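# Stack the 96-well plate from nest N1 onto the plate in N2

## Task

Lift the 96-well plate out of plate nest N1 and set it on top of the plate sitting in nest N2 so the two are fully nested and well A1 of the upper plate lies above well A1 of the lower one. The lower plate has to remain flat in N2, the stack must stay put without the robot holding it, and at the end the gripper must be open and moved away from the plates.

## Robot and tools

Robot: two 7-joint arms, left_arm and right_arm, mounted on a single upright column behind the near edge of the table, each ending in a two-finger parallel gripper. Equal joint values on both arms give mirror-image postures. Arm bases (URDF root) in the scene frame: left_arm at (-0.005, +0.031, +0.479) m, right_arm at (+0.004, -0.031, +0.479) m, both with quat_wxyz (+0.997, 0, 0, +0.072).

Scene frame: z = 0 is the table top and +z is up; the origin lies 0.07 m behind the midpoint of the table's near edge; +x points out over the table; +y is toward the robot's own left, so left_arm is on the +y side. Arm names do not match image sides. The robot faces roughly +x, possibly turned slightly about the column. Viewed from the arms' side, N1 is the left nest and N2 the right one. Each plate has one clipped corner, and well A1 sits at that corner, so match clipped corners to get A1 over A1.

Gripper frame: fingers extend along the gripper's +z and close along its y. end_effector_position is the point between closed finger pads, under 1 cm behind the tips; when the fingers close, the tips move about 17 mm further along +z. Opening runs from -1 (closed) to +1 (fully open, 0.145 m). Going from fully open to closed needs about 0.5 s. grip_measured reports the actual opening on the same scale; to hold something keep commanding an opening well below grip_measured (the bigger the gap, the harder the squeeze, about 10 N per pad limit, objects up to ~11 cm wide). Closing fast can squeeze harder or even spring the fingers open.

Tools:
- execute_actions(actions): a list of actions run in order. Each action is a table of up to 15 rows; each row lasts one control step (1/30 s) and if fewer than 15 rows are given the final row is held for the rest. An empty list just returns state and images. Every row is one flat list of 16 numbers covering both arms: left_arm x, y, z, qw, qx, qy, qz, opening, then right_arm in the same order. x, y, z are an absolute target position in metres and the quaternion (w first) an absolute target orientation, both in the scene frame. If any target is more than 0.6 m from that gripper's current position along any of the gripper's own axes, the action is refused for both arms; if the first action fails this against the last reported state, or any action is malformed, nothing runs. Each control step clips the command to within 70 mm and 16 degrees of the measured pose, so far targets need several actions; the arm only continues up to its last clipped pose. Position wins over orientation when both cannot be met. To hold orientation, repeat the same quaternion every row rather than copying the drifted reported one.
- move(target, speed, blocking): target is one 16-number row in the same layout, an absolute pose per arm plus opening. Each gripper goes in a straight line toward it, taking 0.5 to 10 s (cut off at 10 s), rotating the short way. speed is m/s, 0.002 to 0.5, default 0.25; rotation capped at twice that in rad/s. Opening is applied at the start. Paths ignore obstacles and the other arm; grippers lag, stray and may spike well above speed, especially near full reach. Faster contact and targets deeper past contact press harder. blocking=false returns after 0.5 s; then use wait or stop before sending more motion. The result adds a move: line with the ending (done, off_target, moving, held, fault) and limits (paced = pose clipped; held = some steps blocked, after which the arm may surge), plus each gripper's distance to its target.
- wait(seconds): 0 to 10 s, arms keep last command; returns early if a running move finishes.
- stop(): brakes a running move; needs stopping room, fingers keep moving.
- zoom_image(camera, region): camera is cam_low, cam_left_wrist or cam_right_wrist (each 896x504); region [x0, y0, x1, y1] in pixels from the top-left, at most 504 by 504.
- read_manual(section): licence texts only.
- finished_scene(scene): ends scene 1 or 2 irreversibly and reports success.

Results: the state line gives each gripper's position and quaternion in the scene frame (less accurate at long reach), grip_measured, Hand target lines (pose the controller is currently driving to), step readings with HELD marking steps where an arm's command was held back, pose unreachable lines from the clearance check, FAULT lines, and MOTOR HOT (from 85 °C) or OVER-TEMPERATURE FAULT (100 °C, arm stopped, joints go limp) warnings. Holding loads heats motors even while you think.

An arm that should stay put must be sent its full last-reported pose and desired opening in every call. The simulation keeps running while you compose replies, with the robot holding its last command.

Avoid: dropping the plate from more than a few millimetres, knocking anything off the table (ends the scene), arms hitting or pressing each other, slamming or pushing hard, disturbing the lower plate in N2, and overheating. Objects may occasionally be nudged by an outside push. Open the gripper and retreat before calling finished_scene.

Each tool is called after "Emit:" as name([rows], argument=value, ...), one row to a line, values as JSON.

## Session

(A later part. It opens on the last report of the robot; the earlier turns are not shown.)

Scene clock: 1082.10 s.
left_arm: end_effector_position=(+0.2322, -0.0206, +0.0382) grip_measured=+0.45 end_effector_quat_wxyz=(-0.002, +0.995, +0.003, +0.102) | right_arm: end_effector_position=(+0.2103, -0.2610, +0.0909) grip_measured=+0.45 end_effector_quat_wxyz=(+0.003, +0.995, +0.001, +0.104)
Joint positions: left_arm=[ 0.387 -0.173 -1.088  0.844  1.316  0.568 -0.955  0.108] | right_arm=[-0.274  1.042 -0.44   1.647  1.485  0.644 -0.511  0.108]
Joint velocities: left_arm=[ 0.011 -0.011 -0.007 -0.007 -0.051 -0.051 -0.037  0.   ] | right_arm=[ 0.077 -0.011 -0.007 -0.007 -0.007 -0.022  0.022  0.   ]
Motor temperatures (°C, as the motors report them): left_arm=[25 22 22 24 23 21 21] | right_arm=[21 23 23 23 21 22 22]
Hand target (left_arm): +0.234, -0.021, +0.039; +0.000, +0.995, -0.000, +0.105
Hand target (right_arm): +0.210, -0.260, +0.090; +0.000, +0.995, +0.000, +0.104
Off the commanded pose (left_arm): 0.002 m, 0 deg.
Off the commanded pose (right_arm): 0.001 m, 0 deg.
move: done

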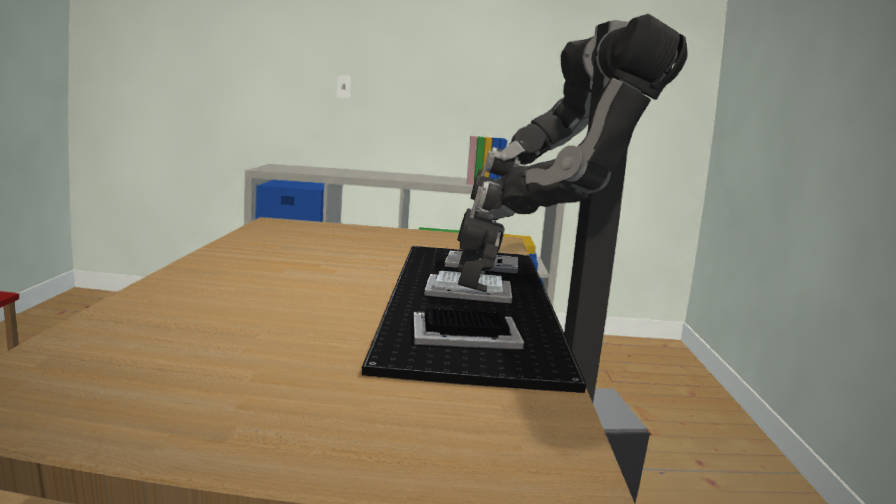

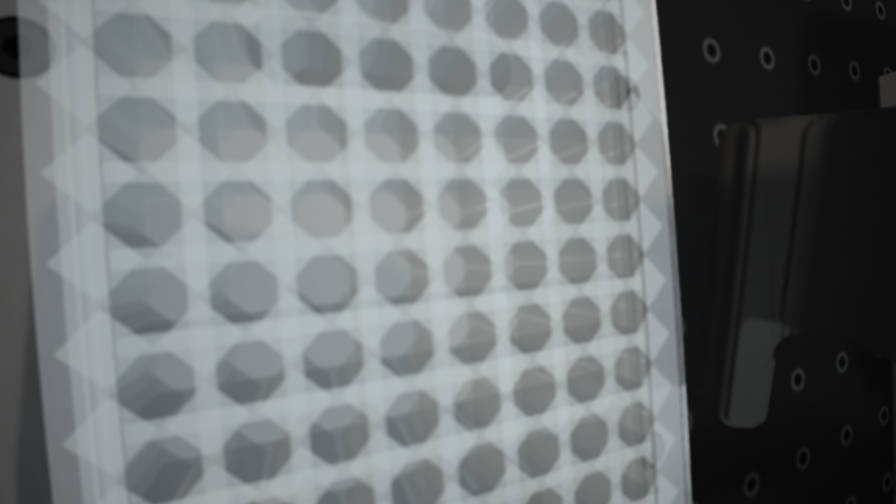

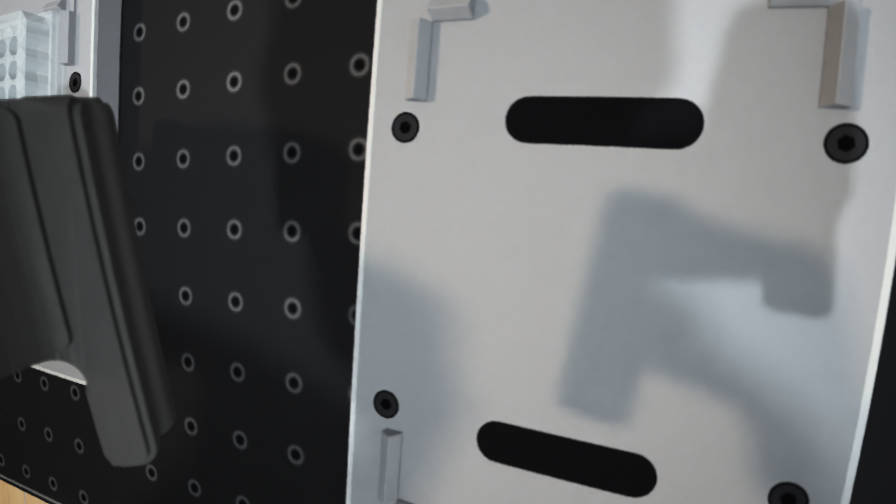

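Emit:
execute_actions([
  [[0.2335,-0.021,0.0395,0.0,0.9945,-0.005,0.1045,0.36, 0.21,-0.26,0.09,0,0.9945,0,0.1045,0.45],[0.2335,-0.021,0.0395,0.0,0.9945,-0.005,0.1045,0.34, 0.21,-0.26,0.09,0,0.9945,0,0.1045,0.45],[0.2335,-0.021,0.0395,0.0,0.9945,-0.005,0.1045,0.32, 0.21,-0.26,0.09,0,0.9945,0,0.1045,0.45],[0.2335,-0.021,0.0395,0.0,0.9945,-0.005,0.1045,0.30, 0.21,-0.26,0.09,0,0.9945,0,0.1045,0.45],[0.2335,-0.021,0.0395,0.0,0.9945,-0.005,0.1045,0.28, 0.21,-0.26,0.09,0,0.9945,0,0.1045,0.45],[0.2335,-0.021,0.0395,0.0,0.9945,-0.005,0.1045,0.26, 0.21,-0.26,0.09,0,0.9945,0,0.1045,0.45],[0.2335,-0.021,0.0395,0.0,0.9945,-0.005,0.1045,0.24, 0.21,-0.26,0.09,0,0.9945,0,0.1045,0.45],[0.2335,-0.021,0.0395,0.0,0.9945,-0.005,0.1045,0.22, 0.21,-0.26,0.09,0,0.9945,0,0.1045,0.45]],
  [[0.2335,-0.021,0.0395,0.0,0.9945,-0.005,0.1045,0.21, 0.21,-0.26,0.09,0,0.9945,0,0.1045,0.45],[0.2335,-0.021,0.0395,0.0,0.9945,-0.005,0.1045,0.20, 0.21,-0.26,0.09,0,0.9945,0,0.1045,0.45],[0.2335,-0.021,0.0395,0.0,0.9945,-0.005,0.1045,0.19, 0.21,-0.26,0.09,0,0.9945,0,0.1045,0.45],[0.2335,-0.021,0.0395,0.0,0.9945,-0.005,0.1045,0.18, 0.21,-0.26,0.09,0,0.9945,0,0.1045,0.45],[0.2335,-0.021,0.0395,0.0,0.9945,-0.005,0.1045,0.17, 0.21,-0.26,0.09,0,0.9945,0,0.1045,0.45],[0.2335,-0.021,0.0395,0.0,0.9945,-0.005,0.1045,0.16, 0.21,-0.26,0.09,0,0.9945,0,0.1045,0.45]],
])

Scene clock: 1105.57 s.
left_arm: end_effector_position=(+0.2323, -0.0202, +0.0385) grip_measured=+0.16 end_effector_quat_wxyz=(-0.002, +0.995, -0.002, +0.103) | right_arm: end_effector_position=(+0.2103, -0.2610, +0.0909) grip_measured=+0.45 end_effector_quat_wxyz=(+0.003, +0.995, +0.001, +0.104)
Joint positions: left_arm=[ 0.389 -0.169 -1.093  0.849  1.316  0.575 -0.954  0.088] | right_arm=[-0.274  1.042 -0.44   1.647  1.485  0.644 -0.511  0.108]
Joint velocities: left_arm=[-0.011 -0.011 -0.002 -0.002  0.022 -0.051 -0.007 -0.   ] | right_arm=[-0.011  0.033 -0.012 -0.007 -0.081  0.037  0.007 -0.   ]
Motor temperatures (°C, as the motors report them): left_arm=[25 22 22 25 23 21 21] | right_arm=[21 23 23 23 21 22 22]
Hand target (left_arm): +0.233, -0.021, +0.040; +0.000, +0.995, -0.005, +0.105
Hand target (right_arm): +0.210, -0.260, +0.090; +0.000, +0.995, +0.000, +0.104
Off the commanded pose (left_arm): 0.002 m, 0 deg.
Off the commanded pose (right_arm): 0.001 m, 0 deg.
Step readings (end_effector_position; steps 1 to 15: 1st action; 16 to 30: 2nd action):
0: left_arm (+0.2322, -0.0206, +0.0382) | right_arm (+0.2103, -0.2610, +0.0909)
1: left_arm (+0.2321, -0.0205, +0.0384) | right_arm (+0.2103, -0.2610, +0.0909)
2: left_arm (+0.2323, -0.0203, +0.0385) | right_arm (+0.2103, -0.2610, +0.0909)
4: left_arm (+0.2323, -0.0201, +0.0385) | right_arm (+0.2103, -0.2610, +0.0909)
8: left_arm (+0.2323, -0.0201, +0.0385) | right_arm (+0.2103, -0.2610, +0.0909)
15: left_arm (+0.2323, -0.0201, +0.0385) | right_arm (+0.2103, -0.2610, +0.0909)
16: left_arm (+0.2323, -0.0201, +0.0385) | right_arm (+0.2103, -0.2610, +0.0909)
17: left_arm (+0.2323, -0.0202, +0.0385) | right_arm (+0.2103, -0.2610, +0.0909)
19: left_arm (+0.2323, -0.0202, +0.0385) | right_arm (+0.2103, -0.2610, +0.0909)
23: left_arm (+0.2323, -0.0202, +0.0385) | right_arm (+0.2103, -0.2610, +0.0909)
30: end_effector_position above

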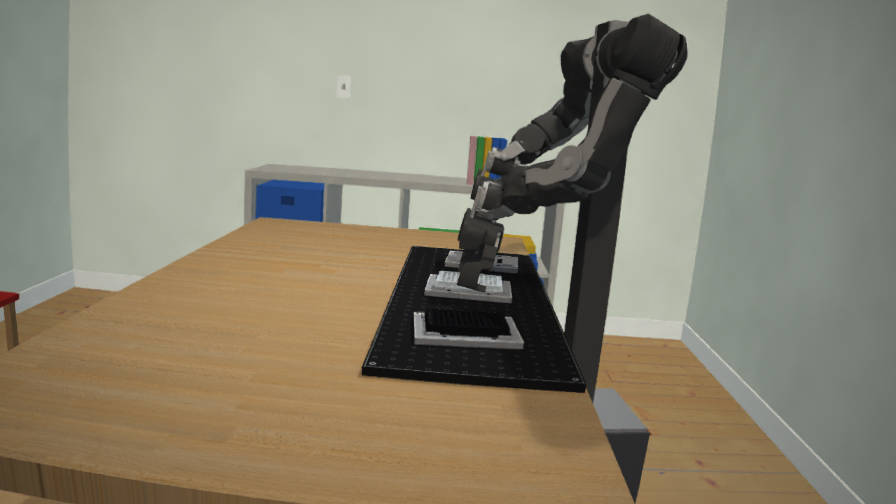

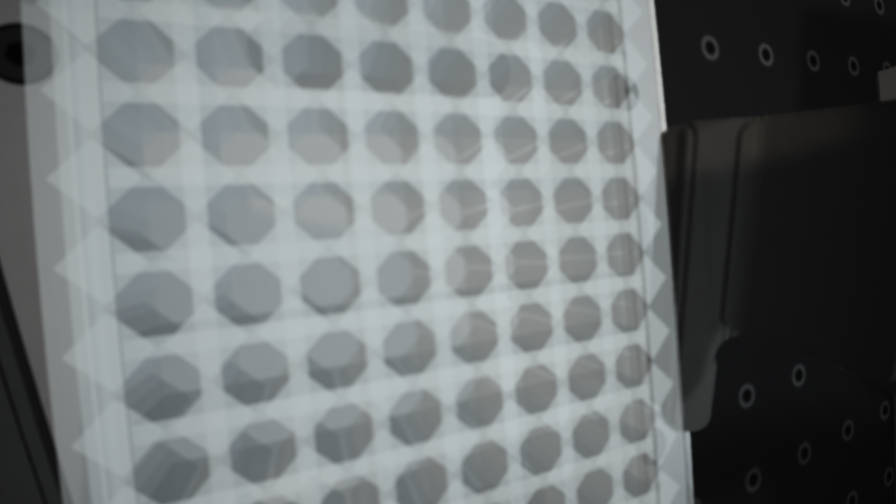

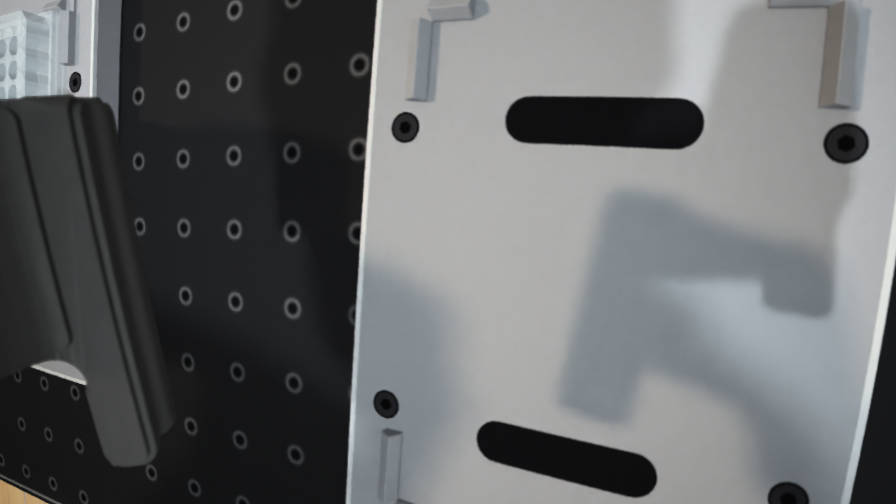

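Emit:
execute_actions([
  [[0.2335,-0.021,0.040,0.0,0.9945,-0.005,0.1045,0.15, 0.21,-0.26,0.09,0,0.9945,0,0.1045,0.45],[0.2335,-0.021,0.040,0.0,0.9945,-0.005,0.1045,0.14, 0.21,-0.26,0.09,0,0.9945,0,0.1045,0.45],[0.2335,-0.021,0.040,0.0,0.9945,-0.005,0.1045,0.13, 0.21,-0.26,0.09,0,0.9945,0,0.1045,0.45],[0.2335,-0.021,0.040,0.0,0.9945,-0.005,0.1045,0.12, 0.21,-0.26,0.09,0,0.9945,0,0.1045,0.45],[0.2335,-0.021,0.040,0.0,0.9945,-0.005,0.1045,0.11, 0.21,-0.26,0.09,0,0.9945,0,0.1045,0.45],[0.2335,-0.021,0.040,0.0,0.9945,-0.005,0.1045,0.10, 0.21,-0.26,0.09,0,0.9945,0,0.1045,0.45],[0.2335,-0.021,0.040,0.0,0.9945,-0.005,0.1045,0.09, 0.21,-0.26,0.09,0,0.9945,0,0.1045,0.45],[0.2335,-0.021,0.040,0.0,0.9945,-0.005,0.1045,0.08, 0.21,-0.26,0.09,0,0.9945,0,0.1045,0.45]],
  [[0.2335,-0.021,0.040,0.0,0.9945,-0.005,0.1045,0.06, 0.21,-0.26,0.09,0,0.9945,0,0.1045,0.45],[0.2335,-0.021,0.040,0.0,0.9945,-0.005,0.1045,0.04, 0.21,-0.26,0.09,0,0.9945,0,0.1045,0.45],[0.2335,-0.021,0.040,0.0,0.9945,-0.005,0.1045,0.02, 0.21,-0.26,0.09,0,0.9945,0,0.1045,0.45],[0.2335,-0.021,0.040,0.0,0.9945,-0.005,0.1045,0.0, 0.21,-0.26,0.09,0,0.9945,0,0.1045,0.45],[0.2335,-0.021,0.040,0.0,0.9945,-0.005,0.1045,-0.02, 0.21,-0.26,0.09,0,0.9945,0,0.1045,0.45],[0.2335,-0.021,0.040,0.0,0.9945,-0.005,0.1045,-0.05, 0.21,-0.26,0.09,0,0.9945,0,0.1045,0.45]],
])

Scene clock: 1128.53 s.
left_arm: end_effector_position=(+0.2324, -0.0202, +0.0390) grip_measured=+0.12 end_effector_quat_wxyz=(-0.002, +0.995, -0.004, +0.103) | right_arm: end_effector_position=(+0.2103, -0.2610, +0.0909) grip_measured=+0.45 end_effector_quat_wxyz=(+0.003, +0.995, +0.001, +0.104)
Joint positions: left_arm=[ 0.389 -0.168 -1.093  0.852  1.315  0.579 -0.954  0.085] | right_arm=[-0.274  1.042 -0.44   1.647  1.485  0.644 -0.511  0.108]
Joint velocities: left_arm=[-0.099 -0.077 -0.012  0.002  0.022  0.022  0.037  0.   ] | right_arm=[ 0.033  0.055  0.022 -0.017 -0.095 -0.139 -0.066  0.   ]
Motor temperatures (°C, as the motors report them): left_arm=[25 22 22 25 23 21 21] | right_arm=[21 23 23 23 21 22 22]
Hand target (left_arm): +0.233, -0.021, +0.040; -0.000, +0.995, -0.005, +0.105
Hand target (right_arm): +0.210, -0.260, +0.090; +0.000, +0.995, +0.000, +0.104
Off the commanded pose (left_arm): 0.002 m, 0 deg.
Off the commanded pose (right_arm): 0.001 m, 0 deg.
Step readings (end_effector_position; steps 1 to 15: 1st action; 16 to 30: 2nd action):
0: left_arm (+0.2323, -0.0202, +0.0385) | right_arm (+0.2103, -0.2610, +0.0909)
1: left_arm (+0.2323, -0.0203, +0.0387) | right_arm (+0.2103, -0.2610, +0.0909)
2: left_arm (+0.2326, -0.0204, +0.0390) | right_arm (+0.2103, -0.2610, +0.0909)
4: left_arm (+0.2325, -0.0202, +0.0390) | right_arm (+0.2103, -0.2610, +0.0909)
8: left_arm (+0.2324, -0.0202, +0.0390) | right_arm (+0.2103, -0.2610, +0.0909)
15: left_arm (+0.2324, -0.0202, +0.0390) | right_arm (+0.2103, -0.2610, +0.0909)
16: left_arm (+0.2324, -0.0202, +0.0390) | right_arm (+0.2103, -0.2610, +0.0909)
17: left_arm (+0.2324, -0.0202, +0.0390) | right_arm (+0.2103, -0.2610, +0.0909)
19: left_arm (+0.2324, -0.0202, +0.0390) | right_arm (+0.2103, -0.2610, +0.0909)
23: left_arm (+0.2324, -0.0202, +0.0390) | right_arm (+0.2103, -0.2610, +0.0909)
30: end_effector_position above

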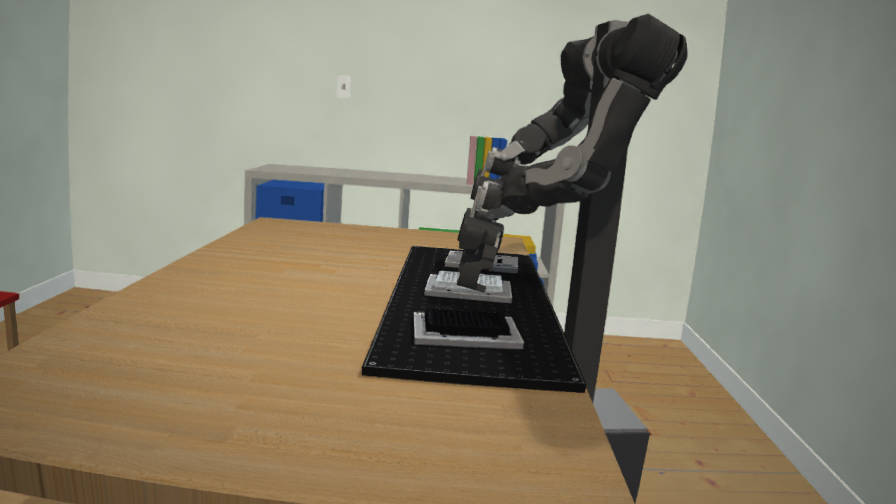

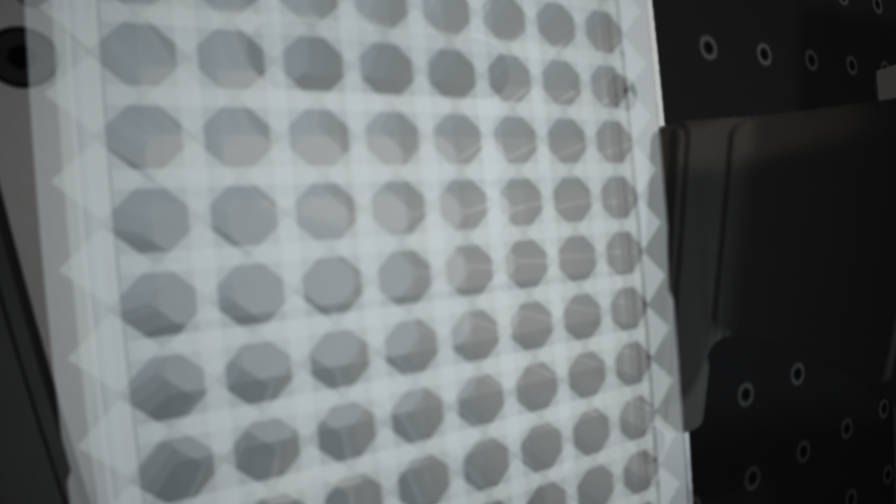

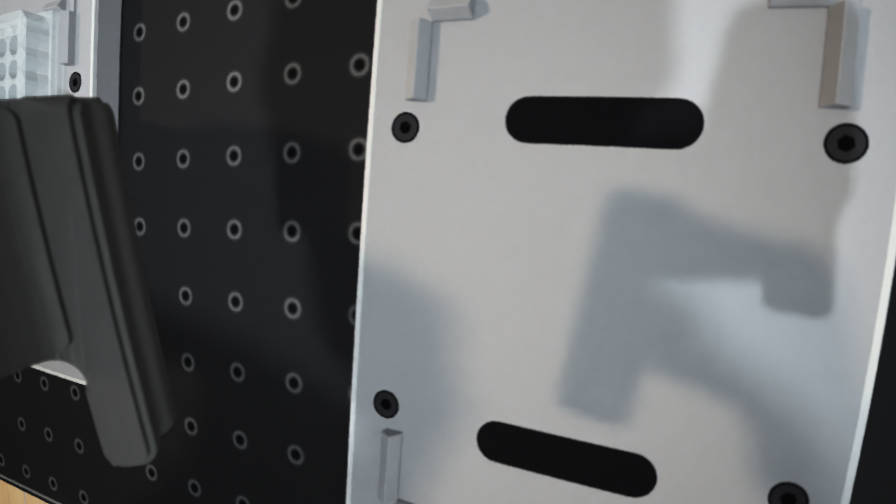

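Emit:
move(target=[0.2335,-0.0205,0.078,0.0,0.9945,-0.005,0.1045,-0.05, 0.21,-0.26,0.09,0,0.9945,0,0.1045,0.45], speed=0.025)

Scene clock: 1139.90 s.
left_arm: end_effector_position=(+0.2346, -0.0200, +0.0781) grip_measured=+0.12 end_effector_quat_wxyz=(+0.001, +0.994, -0.004, +0.107) | right_arm: end_effector_position=(+0.2103, -0.2610, +0.0909) grip_measured=+0.45 end_effector_quat_wxyz=(+0.003, +0.995, +0.001, +0.104)
Joint positions: left_arm=[ 0.365 -0.114 -1.043  1.11   1.412  0.661 -1.17   0.085] | right_arm=[-0.274  1.042 -0.44   1.647  1.485  0.644 -0.511  0.108]
Joint velocities: left_arm=[-0.011 -0.011  0.002  0.002  0.037 -0.022 -0.007  0.   ] | right_arm=[ 0.011 -0.055  0.012 -0.012 -0.022  0.051 -0.066  0.   ]
Motor temperatures (°C, as the motors report them): left_arm=[25 22 22 25 23 21 21] | right_arm=[21 23 23 23 21 22 22]
Hand target (left_arm): +0.234, -0.019, +0.078; -0.001, +0.994, -0.004, +0.107
Hand target (right_arm): +0.210, -0.260, +0.090; +0.000, +0.995, +0.000, +0.104
Off the commanded pose (left_arm): 0.001 m, 0 deg.
Off the commanded pose (right_arm): 0.001 m, 0 deg.
move: done

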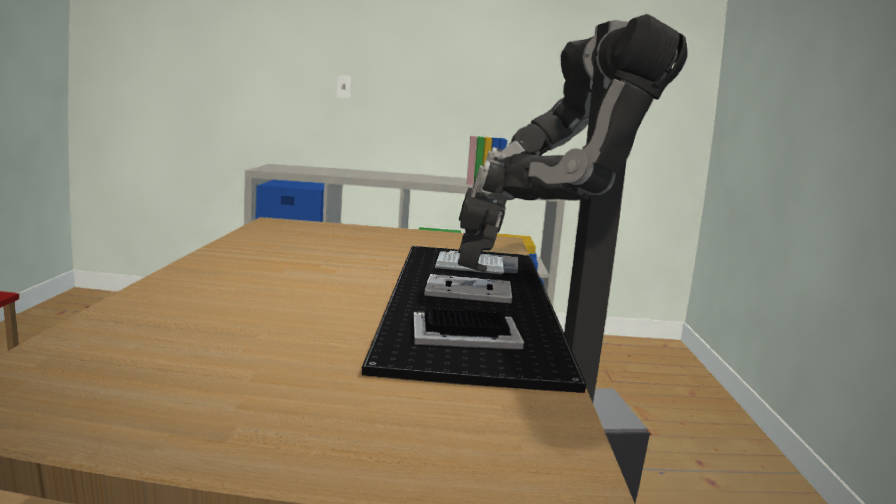

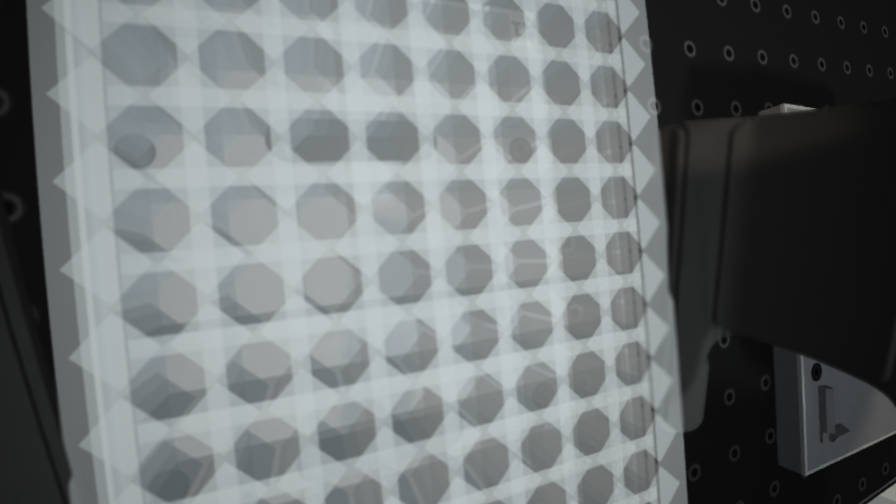

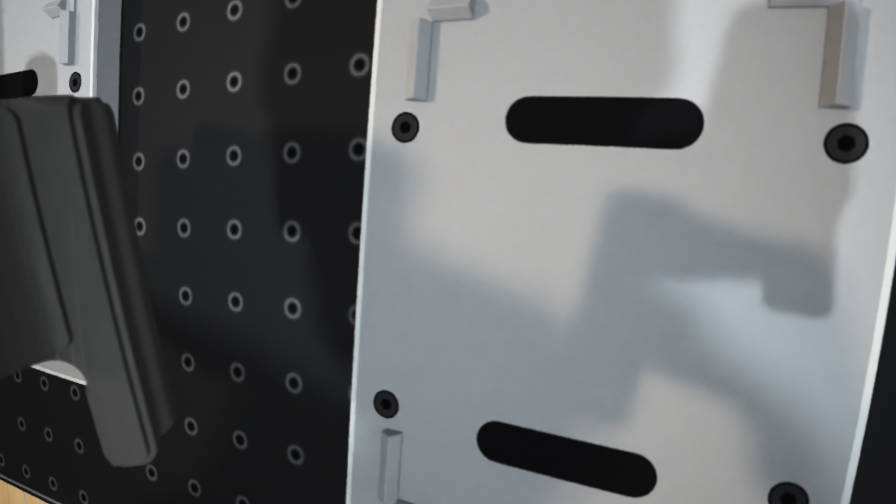

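Emit:
move(target=[0.2385,0.2315,0.080,-0.0061,0.9928,0.0581,0.1043,-0.05, 0.24,0.0,0.10,-0.2574,0.9606,-0.027,0.1009,1.0], speed=0.08)

Scene clock: 1157.20 s.
left_arm: end_effector_position=(+0.2381, +0.2320, +0.0785) grip_measured=+0.12 end_effector_quat_wxyz=(-0.010, +0.993, +0.057, +0.104) | right_arm: end_effector_position=(+0.2401, +0.0004, +0.0973) grip_measured=+1.00 end_effector_quat_wxyz=(-0.257, +0.960, -0.029, +0.104)
Joint positions: left_arm=[ 0.399  0.7   -0.938  1.355  1.533  0.786 -0.681  0.085] | right_arm=[ 0.058  0.315 -0.599  1.537  1.483  0.688 -0.666  0.145]
Joint velocities: left_arm=[-0.033 -0.011 -0.017 -0.007  0.037 -0.066  0.051 -0.   ] | right_arm=[-0.077 -0.121 -0.017 -0.017 -0.007  0.007  0.022 -0.   ]
Motor temperatures (°C, as the motors report them): left_arm=[25 22 22 25 23 21 21] | right_arm=[21 23 23 23 21 22 22]
Hand target (left_arm): +0.239, +0.231, +0.079; -0.008, +0.993, +0.055, +0.104
Hand target (right_arm): +0.240, -0.000, +0.096; -0.257, +0.960, -0.030, +0.104
Off the commanded pose (left_arm): 0.002 m, 0 deg.
Off the commanded pose (right_arm): 0.003 m, 0 deg.
move: done

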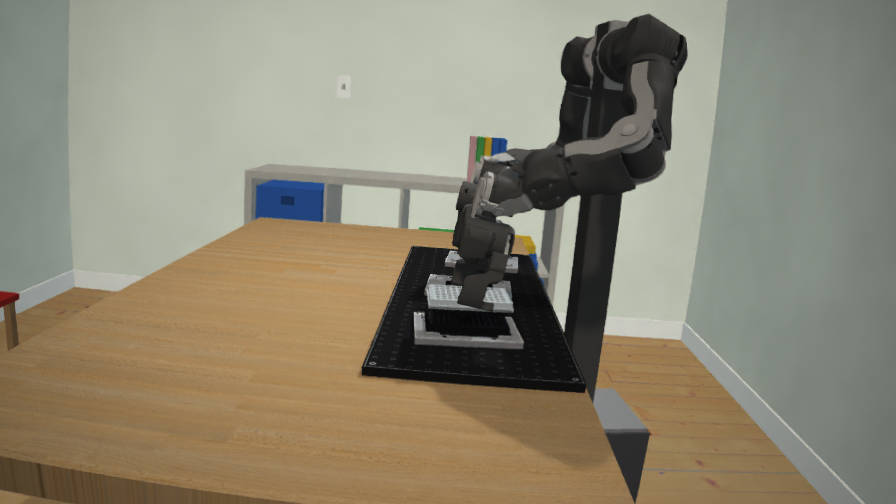

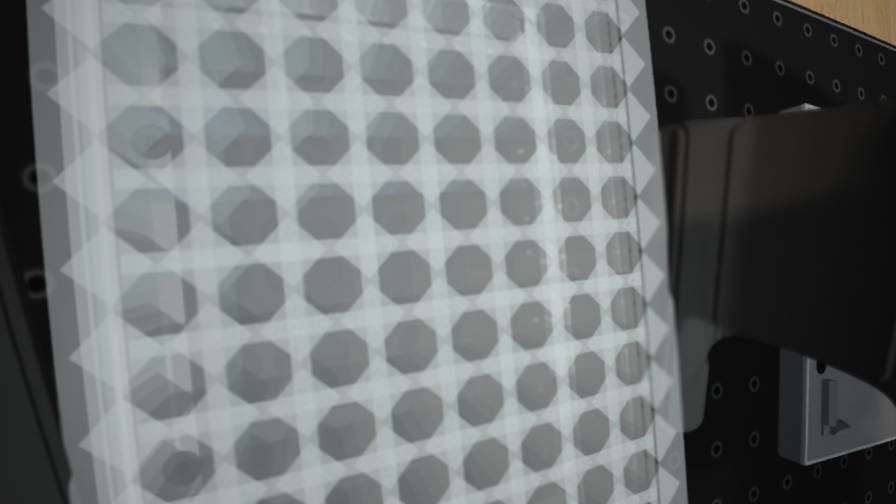

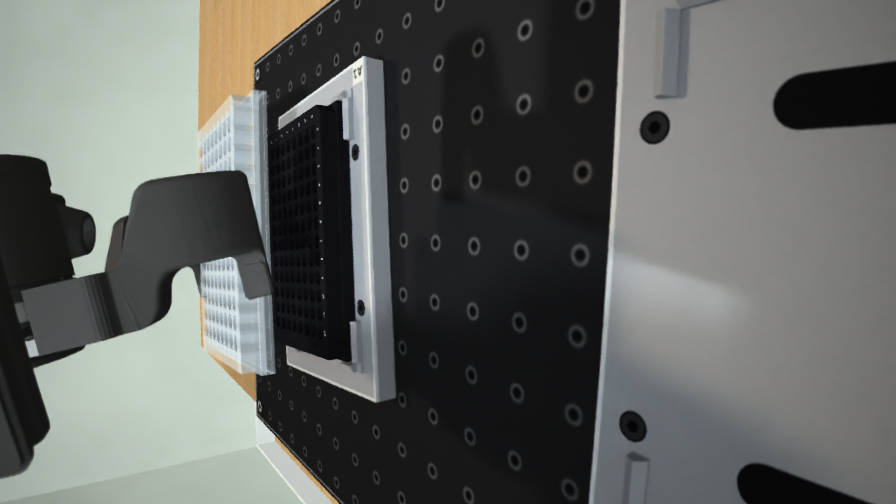

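Emit:
move(target=[0.2385,0.2310,0.062,-0.0061,0.9928,0.0581,0.1043,-0.05, 0.24,0.0,0.10,-0.2574,0.9606,-0.027,0.1009,1.0], speed=0.012)

Emit:
zoom_image(camera="cam_right_wrist", region=[180, 40, 420, 420])

Scene clock: 1165.90 s.
left_arm: end_effector_position=(+0.2392, +0.2320, +0.0631) grip_measured=+0.12 end_effector_quat_wxyz=(-0.008, +0.993, +0.059, +0.104) | right_arm: end_effector_position=(+0.2393, +0.0009, +0.0995) grip_measured=+1.00 end_effector_quat_wxyz=(-0.260, +0.960, -0.028, +0.100)
Joint positions: left_arm=[ 0.396  0.657 -0.945  1.266  1.459  0.765 -0.603  0.085] | right_arm=[ 0.061  0.319 -0.599  1.545  1.502  0.695 -0.675  0.145]
Joint velocities: left_arm=[-0.011 -0.077 -0.002 -0.027 -0.037 -0.037 -0.022 -0.   ] | right_arm=[-0.033  0.011  0.002  0.002  0.022  0.037  0.007  0.   ]
Motor temperatures (°C, as the motors report them): left_arm=[25 22 22 25 23 21 21] | right_arm=[21 22 23 23 21 22 22]
Hand target (left_arm): +0.239, +0.231, +0.062; -0.006, +0.993, +0.058, +0.104
Hand target (right_arm): +0.240, +0.000, +0.100; -0.257, +0.961, -0.027, +0.101
Off the commanded pose (left_arm): 0.002 m, 0 deg.
Off the commanded pose (right_arm): 0.001 m, 0 deg.
move: done

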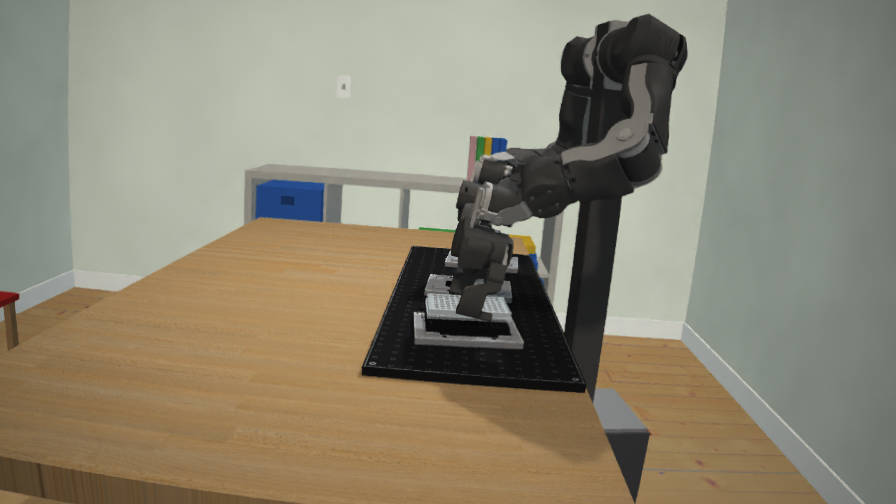

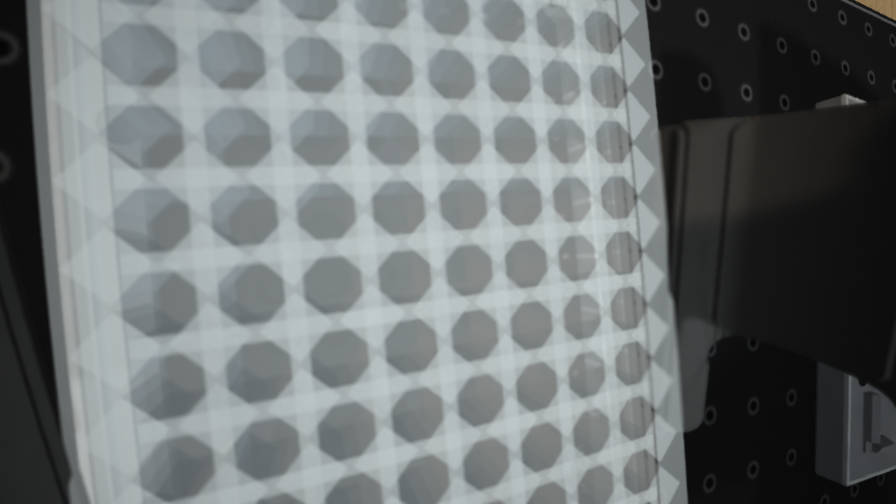

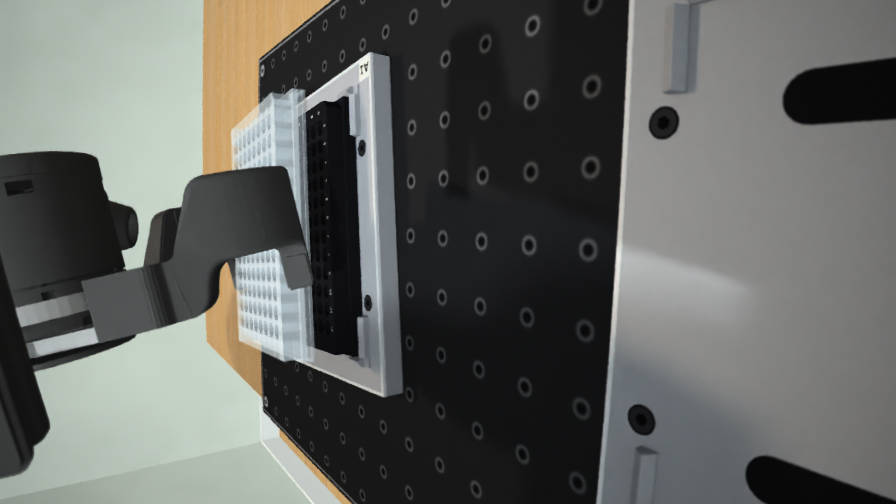

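Region (180, 40, 420, 420) of cam_right_wrist's 896x504 image, scaled by 1.326, with more detail than that image has; it fills the left 318 columns of this view, and the rest is white.

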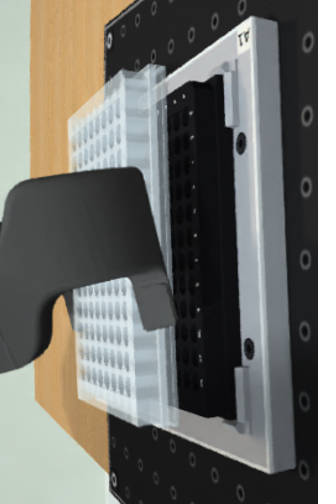

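Emit:
move(target=[0.2380,0.2300,0.0575,-0.0061,0.9928,0.0581,0.1043,-0.05, 0.24,0.0,0.10,-0.2574,0.9606,-0.027,0.1009,1.0], speed=0.005)

Emit:
zoom_image(camera="cam_right_wrist", region=[220, 60, 420, 410])

Scene clock: 1173.67 s.
left_arm: end_effector_position=(+0.2386, +0.2311, +0.0586) grip_measured=+0.12 end_effector_quat_wxyz=(-0.008, +0.993, +0.058, +0.104) | right_arm: end_effector_position=(+0.2397, +0.0008, +0.0996) grip_measured=+1.00 end_effector_quat_wxyz=(-0.260, +0.960, -0.028, +0.101)
Joint positions: left_arm=[ 0.391  0.644 -0.945  1.245  1.437  0.757 -0.586  0.085] | right_arm=[ 0.061  0.32  -0.599  1.545  1.502  0.695 -0.675  0.145]
Joint velocities: left_arm=[-0.077  0.033 -0.017 -0.017 -0.066 -0.095 -0.095 -0.   ] | right_arm=[-0.055  0.099  0.002  0.002 -0.066  0.051  0.007 -0.   ]
Motor temperatures (°C, as the motors report them): left_arm=[25 22 22 25 23 21 21] | right_arm=[21 22 23 24 21 22 22]
Hand target (left_arm): +0.238, +0.230, +0.057; -0.006, +0.993, +0.058, +0.104
Hand target (right_arm): +0.240, +0.000, +0.100; -0.257, +0.961, -0.027, +0.101
Off the commanded pose (left_arm): 0.002 m, 0 deg.
Off the commanded pose (right_arm): 0.001 m, 0 deg.
move: done

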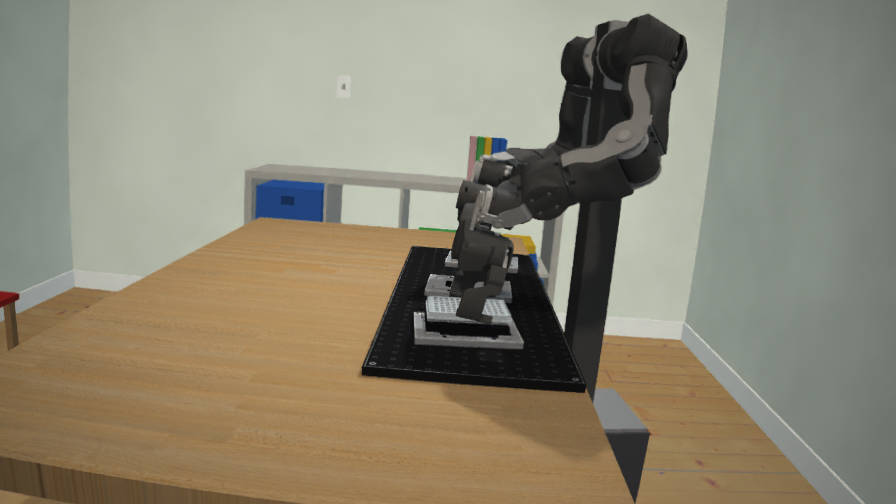

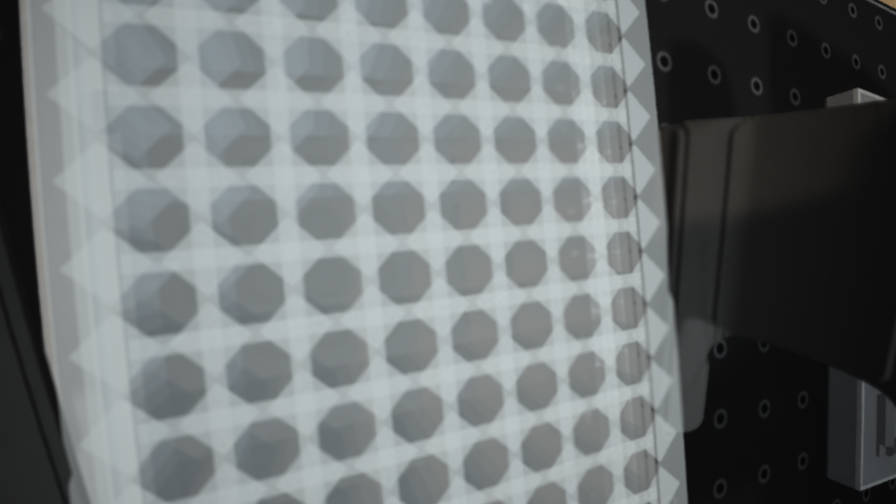

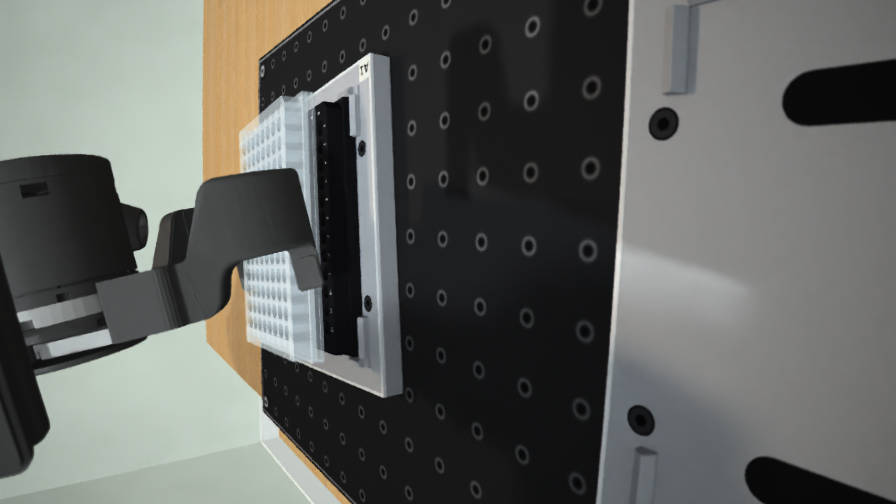

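Region (220, 60, 420, 410) of cam_right_wrist's 896x504 image, scaled by 1.440, with more detail than that image has; it fills the left 288 columns of this view, and the rest is white.

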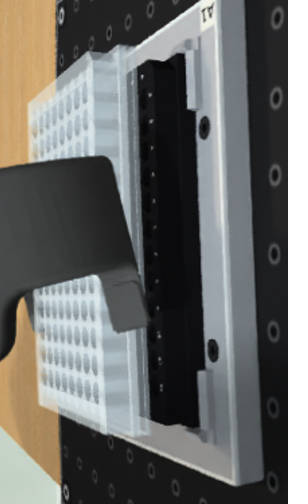

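Emit:
execute_actions([
  [[0.2380,0.2298,0.0572,-0.0061,0.9928,0.0581,0.1043,-0.05, 0.24,0.0,0.10,-0.2574,0.9606,-0.027,0.1009,1.0],[0.2380,0.2298,0.0569,-0.0061,0.9928,0.0581,0.1043,-0.05, 0.24,0.0,0.10,-0.2574,0.9606,-0.027,0.1009,1.0],[0.2380,0.2298,0.0566,-0.0061,0.9928,0.0581,0.1043,-0.05, 0.24,0.0,0.10,-0.2574,0.9606,-0.027,0.1009,1.0],[0.2380,0.2298,0.0563,-0.0061,0.9928,0.0581,0.1043,-0.05, 0.24,0.0,0.10,-0.2574,0.9606,-0.027,0.1009,1.0],[0.2380,0.2298,0.0560,-0.0061,0.9928,0.0581,0.1043,-0.05, 0.24,0.0,0.10,-0.2574,0.9606,-0.027,0.1009,1.0]],
  [[0.2380,0.2298,0.0557,-0.0061,0.9928,0.0581,0.1043,-0.05, 0.24,0.0,0.10,-0.2574,0.9606,-0.027,0.1009,1.0],[0.2380,0.2298,0.0554,-0.0061,0.9928,0.0581,0.1043,-0.05, 0.24,0.0,0.10,-0.2574,0.9606,-0.027,0.1009,1.0],[0.2380,0.2298,0.0551,-0.0061,0.9928,0.0581,0.1043,-0.05, 0.24,0.0,0.10,-0.2574,0.9606,-0.027,0.1009,1.0],[0.2380,0.2298,0.0548,-0.0061,0.9928,0.0581,0.1043,-0.05, 0.24,0.0,0.10,-0.2574,0.9606,-0.027,0.1009,1.0],[0.2380,0.2298,0.0545,-0.0061,0.9928,0.0581,0.1043,-0.05, 0.24,0.0,0.10,-0.2574,0.9606,-0.027,0.1009,1.0]],
])

Emit:
zoom_image(camera="cam_right_wrist", region=[220, 60, 420, 410])

Scene clock: 1197.67 s.
left_arm: end_effector_position=(+0.2386, +0.2309, +0.0555) grip_measured=+0.12 end_effector_quat_wxyz=(-0.008, +0.993, +0.058, +0.104) | right_arm: end_effector_position=(+0.2397, +0.0008, +0.0997) grip_measured=+1.00 end_effector_quat_wxyz=(-0.259, +0.960, -0.028, +0.101)
Joint positions: left_arm=[ 0.39   0.635 -0.945  1.227  1.422  0.752 -0.573  0.085] | right_arm=[ 0.061  0.32  -0.599  1.546  1.502  0.695 -0.675  0.145]
Joint velocities: left_arm=[-0.011  0.011 -0.012 -0.022 -0.081  0.037  0.081 -0.   ] | right_arm=[-0.033 -0.077 -0.002  0.002 -0.051 -0.007  0.022 -0.   ]
Motor temperatures (°C, as the motors report them): left_arm=[25 22 22 24 23 21 21] | right_arm=[22 22 22 25 21 22 22]
Hand target (left_arm): +0.238, +0.230, +0.054; -0.006, +0.993, +0.058, +0.104
Hand target (right_arm): +0.240, -0.000, +0.100; -0.257, +0.961, -0.027, +0.101
Off the commanded pose (left_arm): 0.002 m, 0 deg.
Off the commanded pose (right_arm): 0.001 m, 0 deg.
Step readings (end_effector_position; steps 1 to 15: 1st action; 16 to 30: 2nd action):
0: left_arm (+0.2386, +0.2310, +0.0586) | right_arm (+0.2397, +0.0008, +0.0996)
1: left_arm (+0.2387, +0.2310, +0.0585) | right_arm (+0.2397, +0.0009, +0.0997)
2: left_arm (+0.2387, +0.2310, +0.0583) | right_arm (+0.2397, +0.0008, +0.0997)
4: left_arm (+0.2388, +0.2308, +0.0577) | right_arm (+0.2397, +0.0008, +0.0997)
8: left_arm (+0.2386, +0.2310, +0.0571) | right_arm (+0.2397, +0.0008, +0.0997)
15: left_arm (+0.2387, +0.2311, +0.0572) | right_arm (+0.2397, +0.0008, +0.0997)
16: left_arm (+0.2387, +0.2310, +0.0570) | right_arm (+0.2397, +0.0008, +0.0997)
17: left_arm (+0.2387, +0.2309, +0.0567) | right_arm (+0.2397, +0.0008, +0.0997)
19: left_arm (+0.2385, +0.2308, +0.0560) | right_arm (+0.2397, +0.0008, +0.0997)
23: left_arm (+0.2387, +0.2308, +0.0556) | right_arm (+0.2397, +0.0008, +0.0997)
30: end_effector_position above

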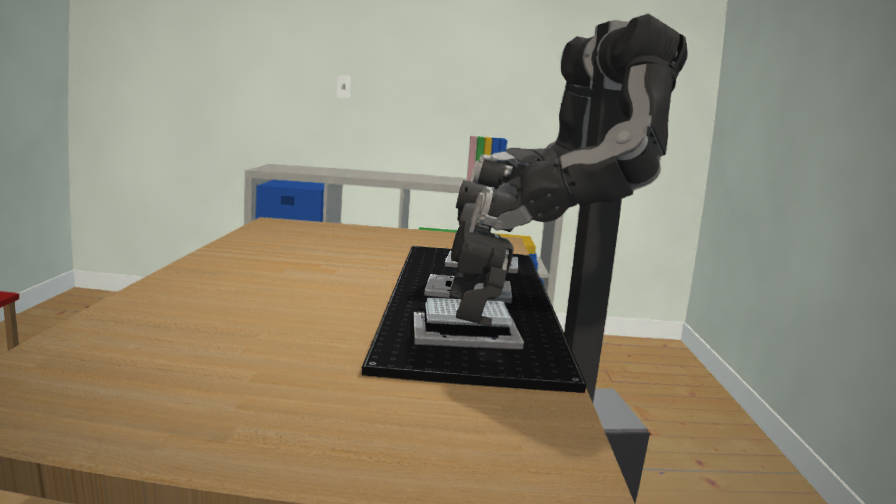

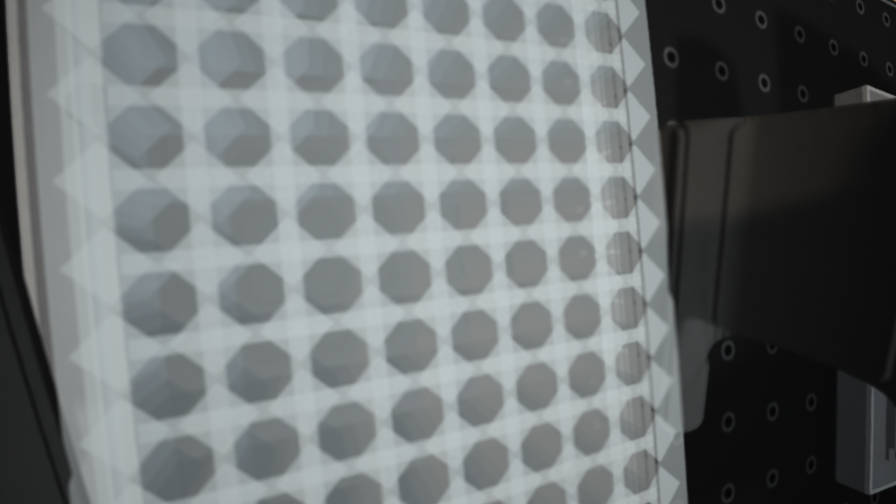

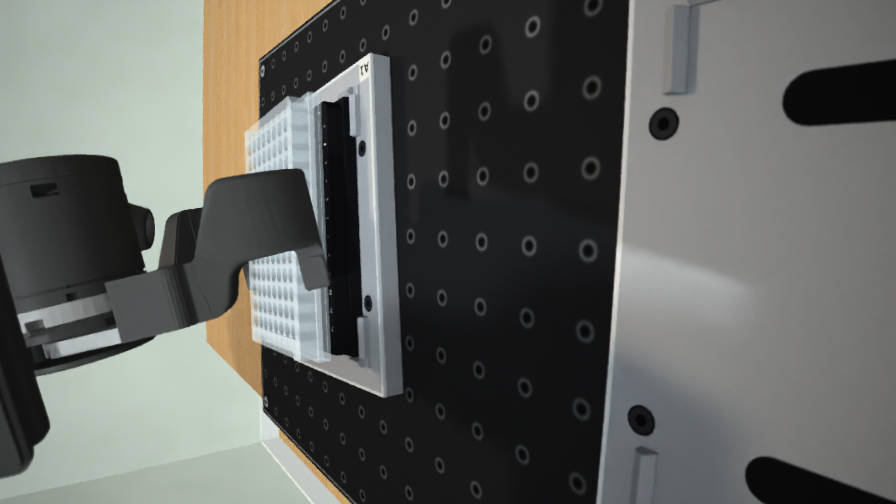

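Region (220, 60, 420, 410) of cam_right_wrist's 896x504 image, scaled by 1.440, with more detail than that image has; it fills the left 288 columns of this view, and the rest is white.

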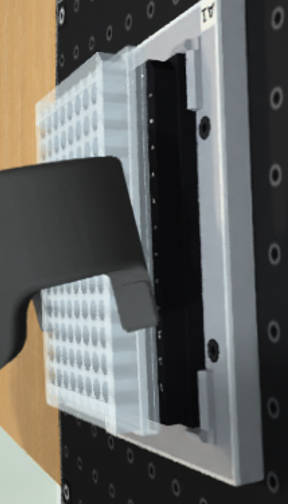

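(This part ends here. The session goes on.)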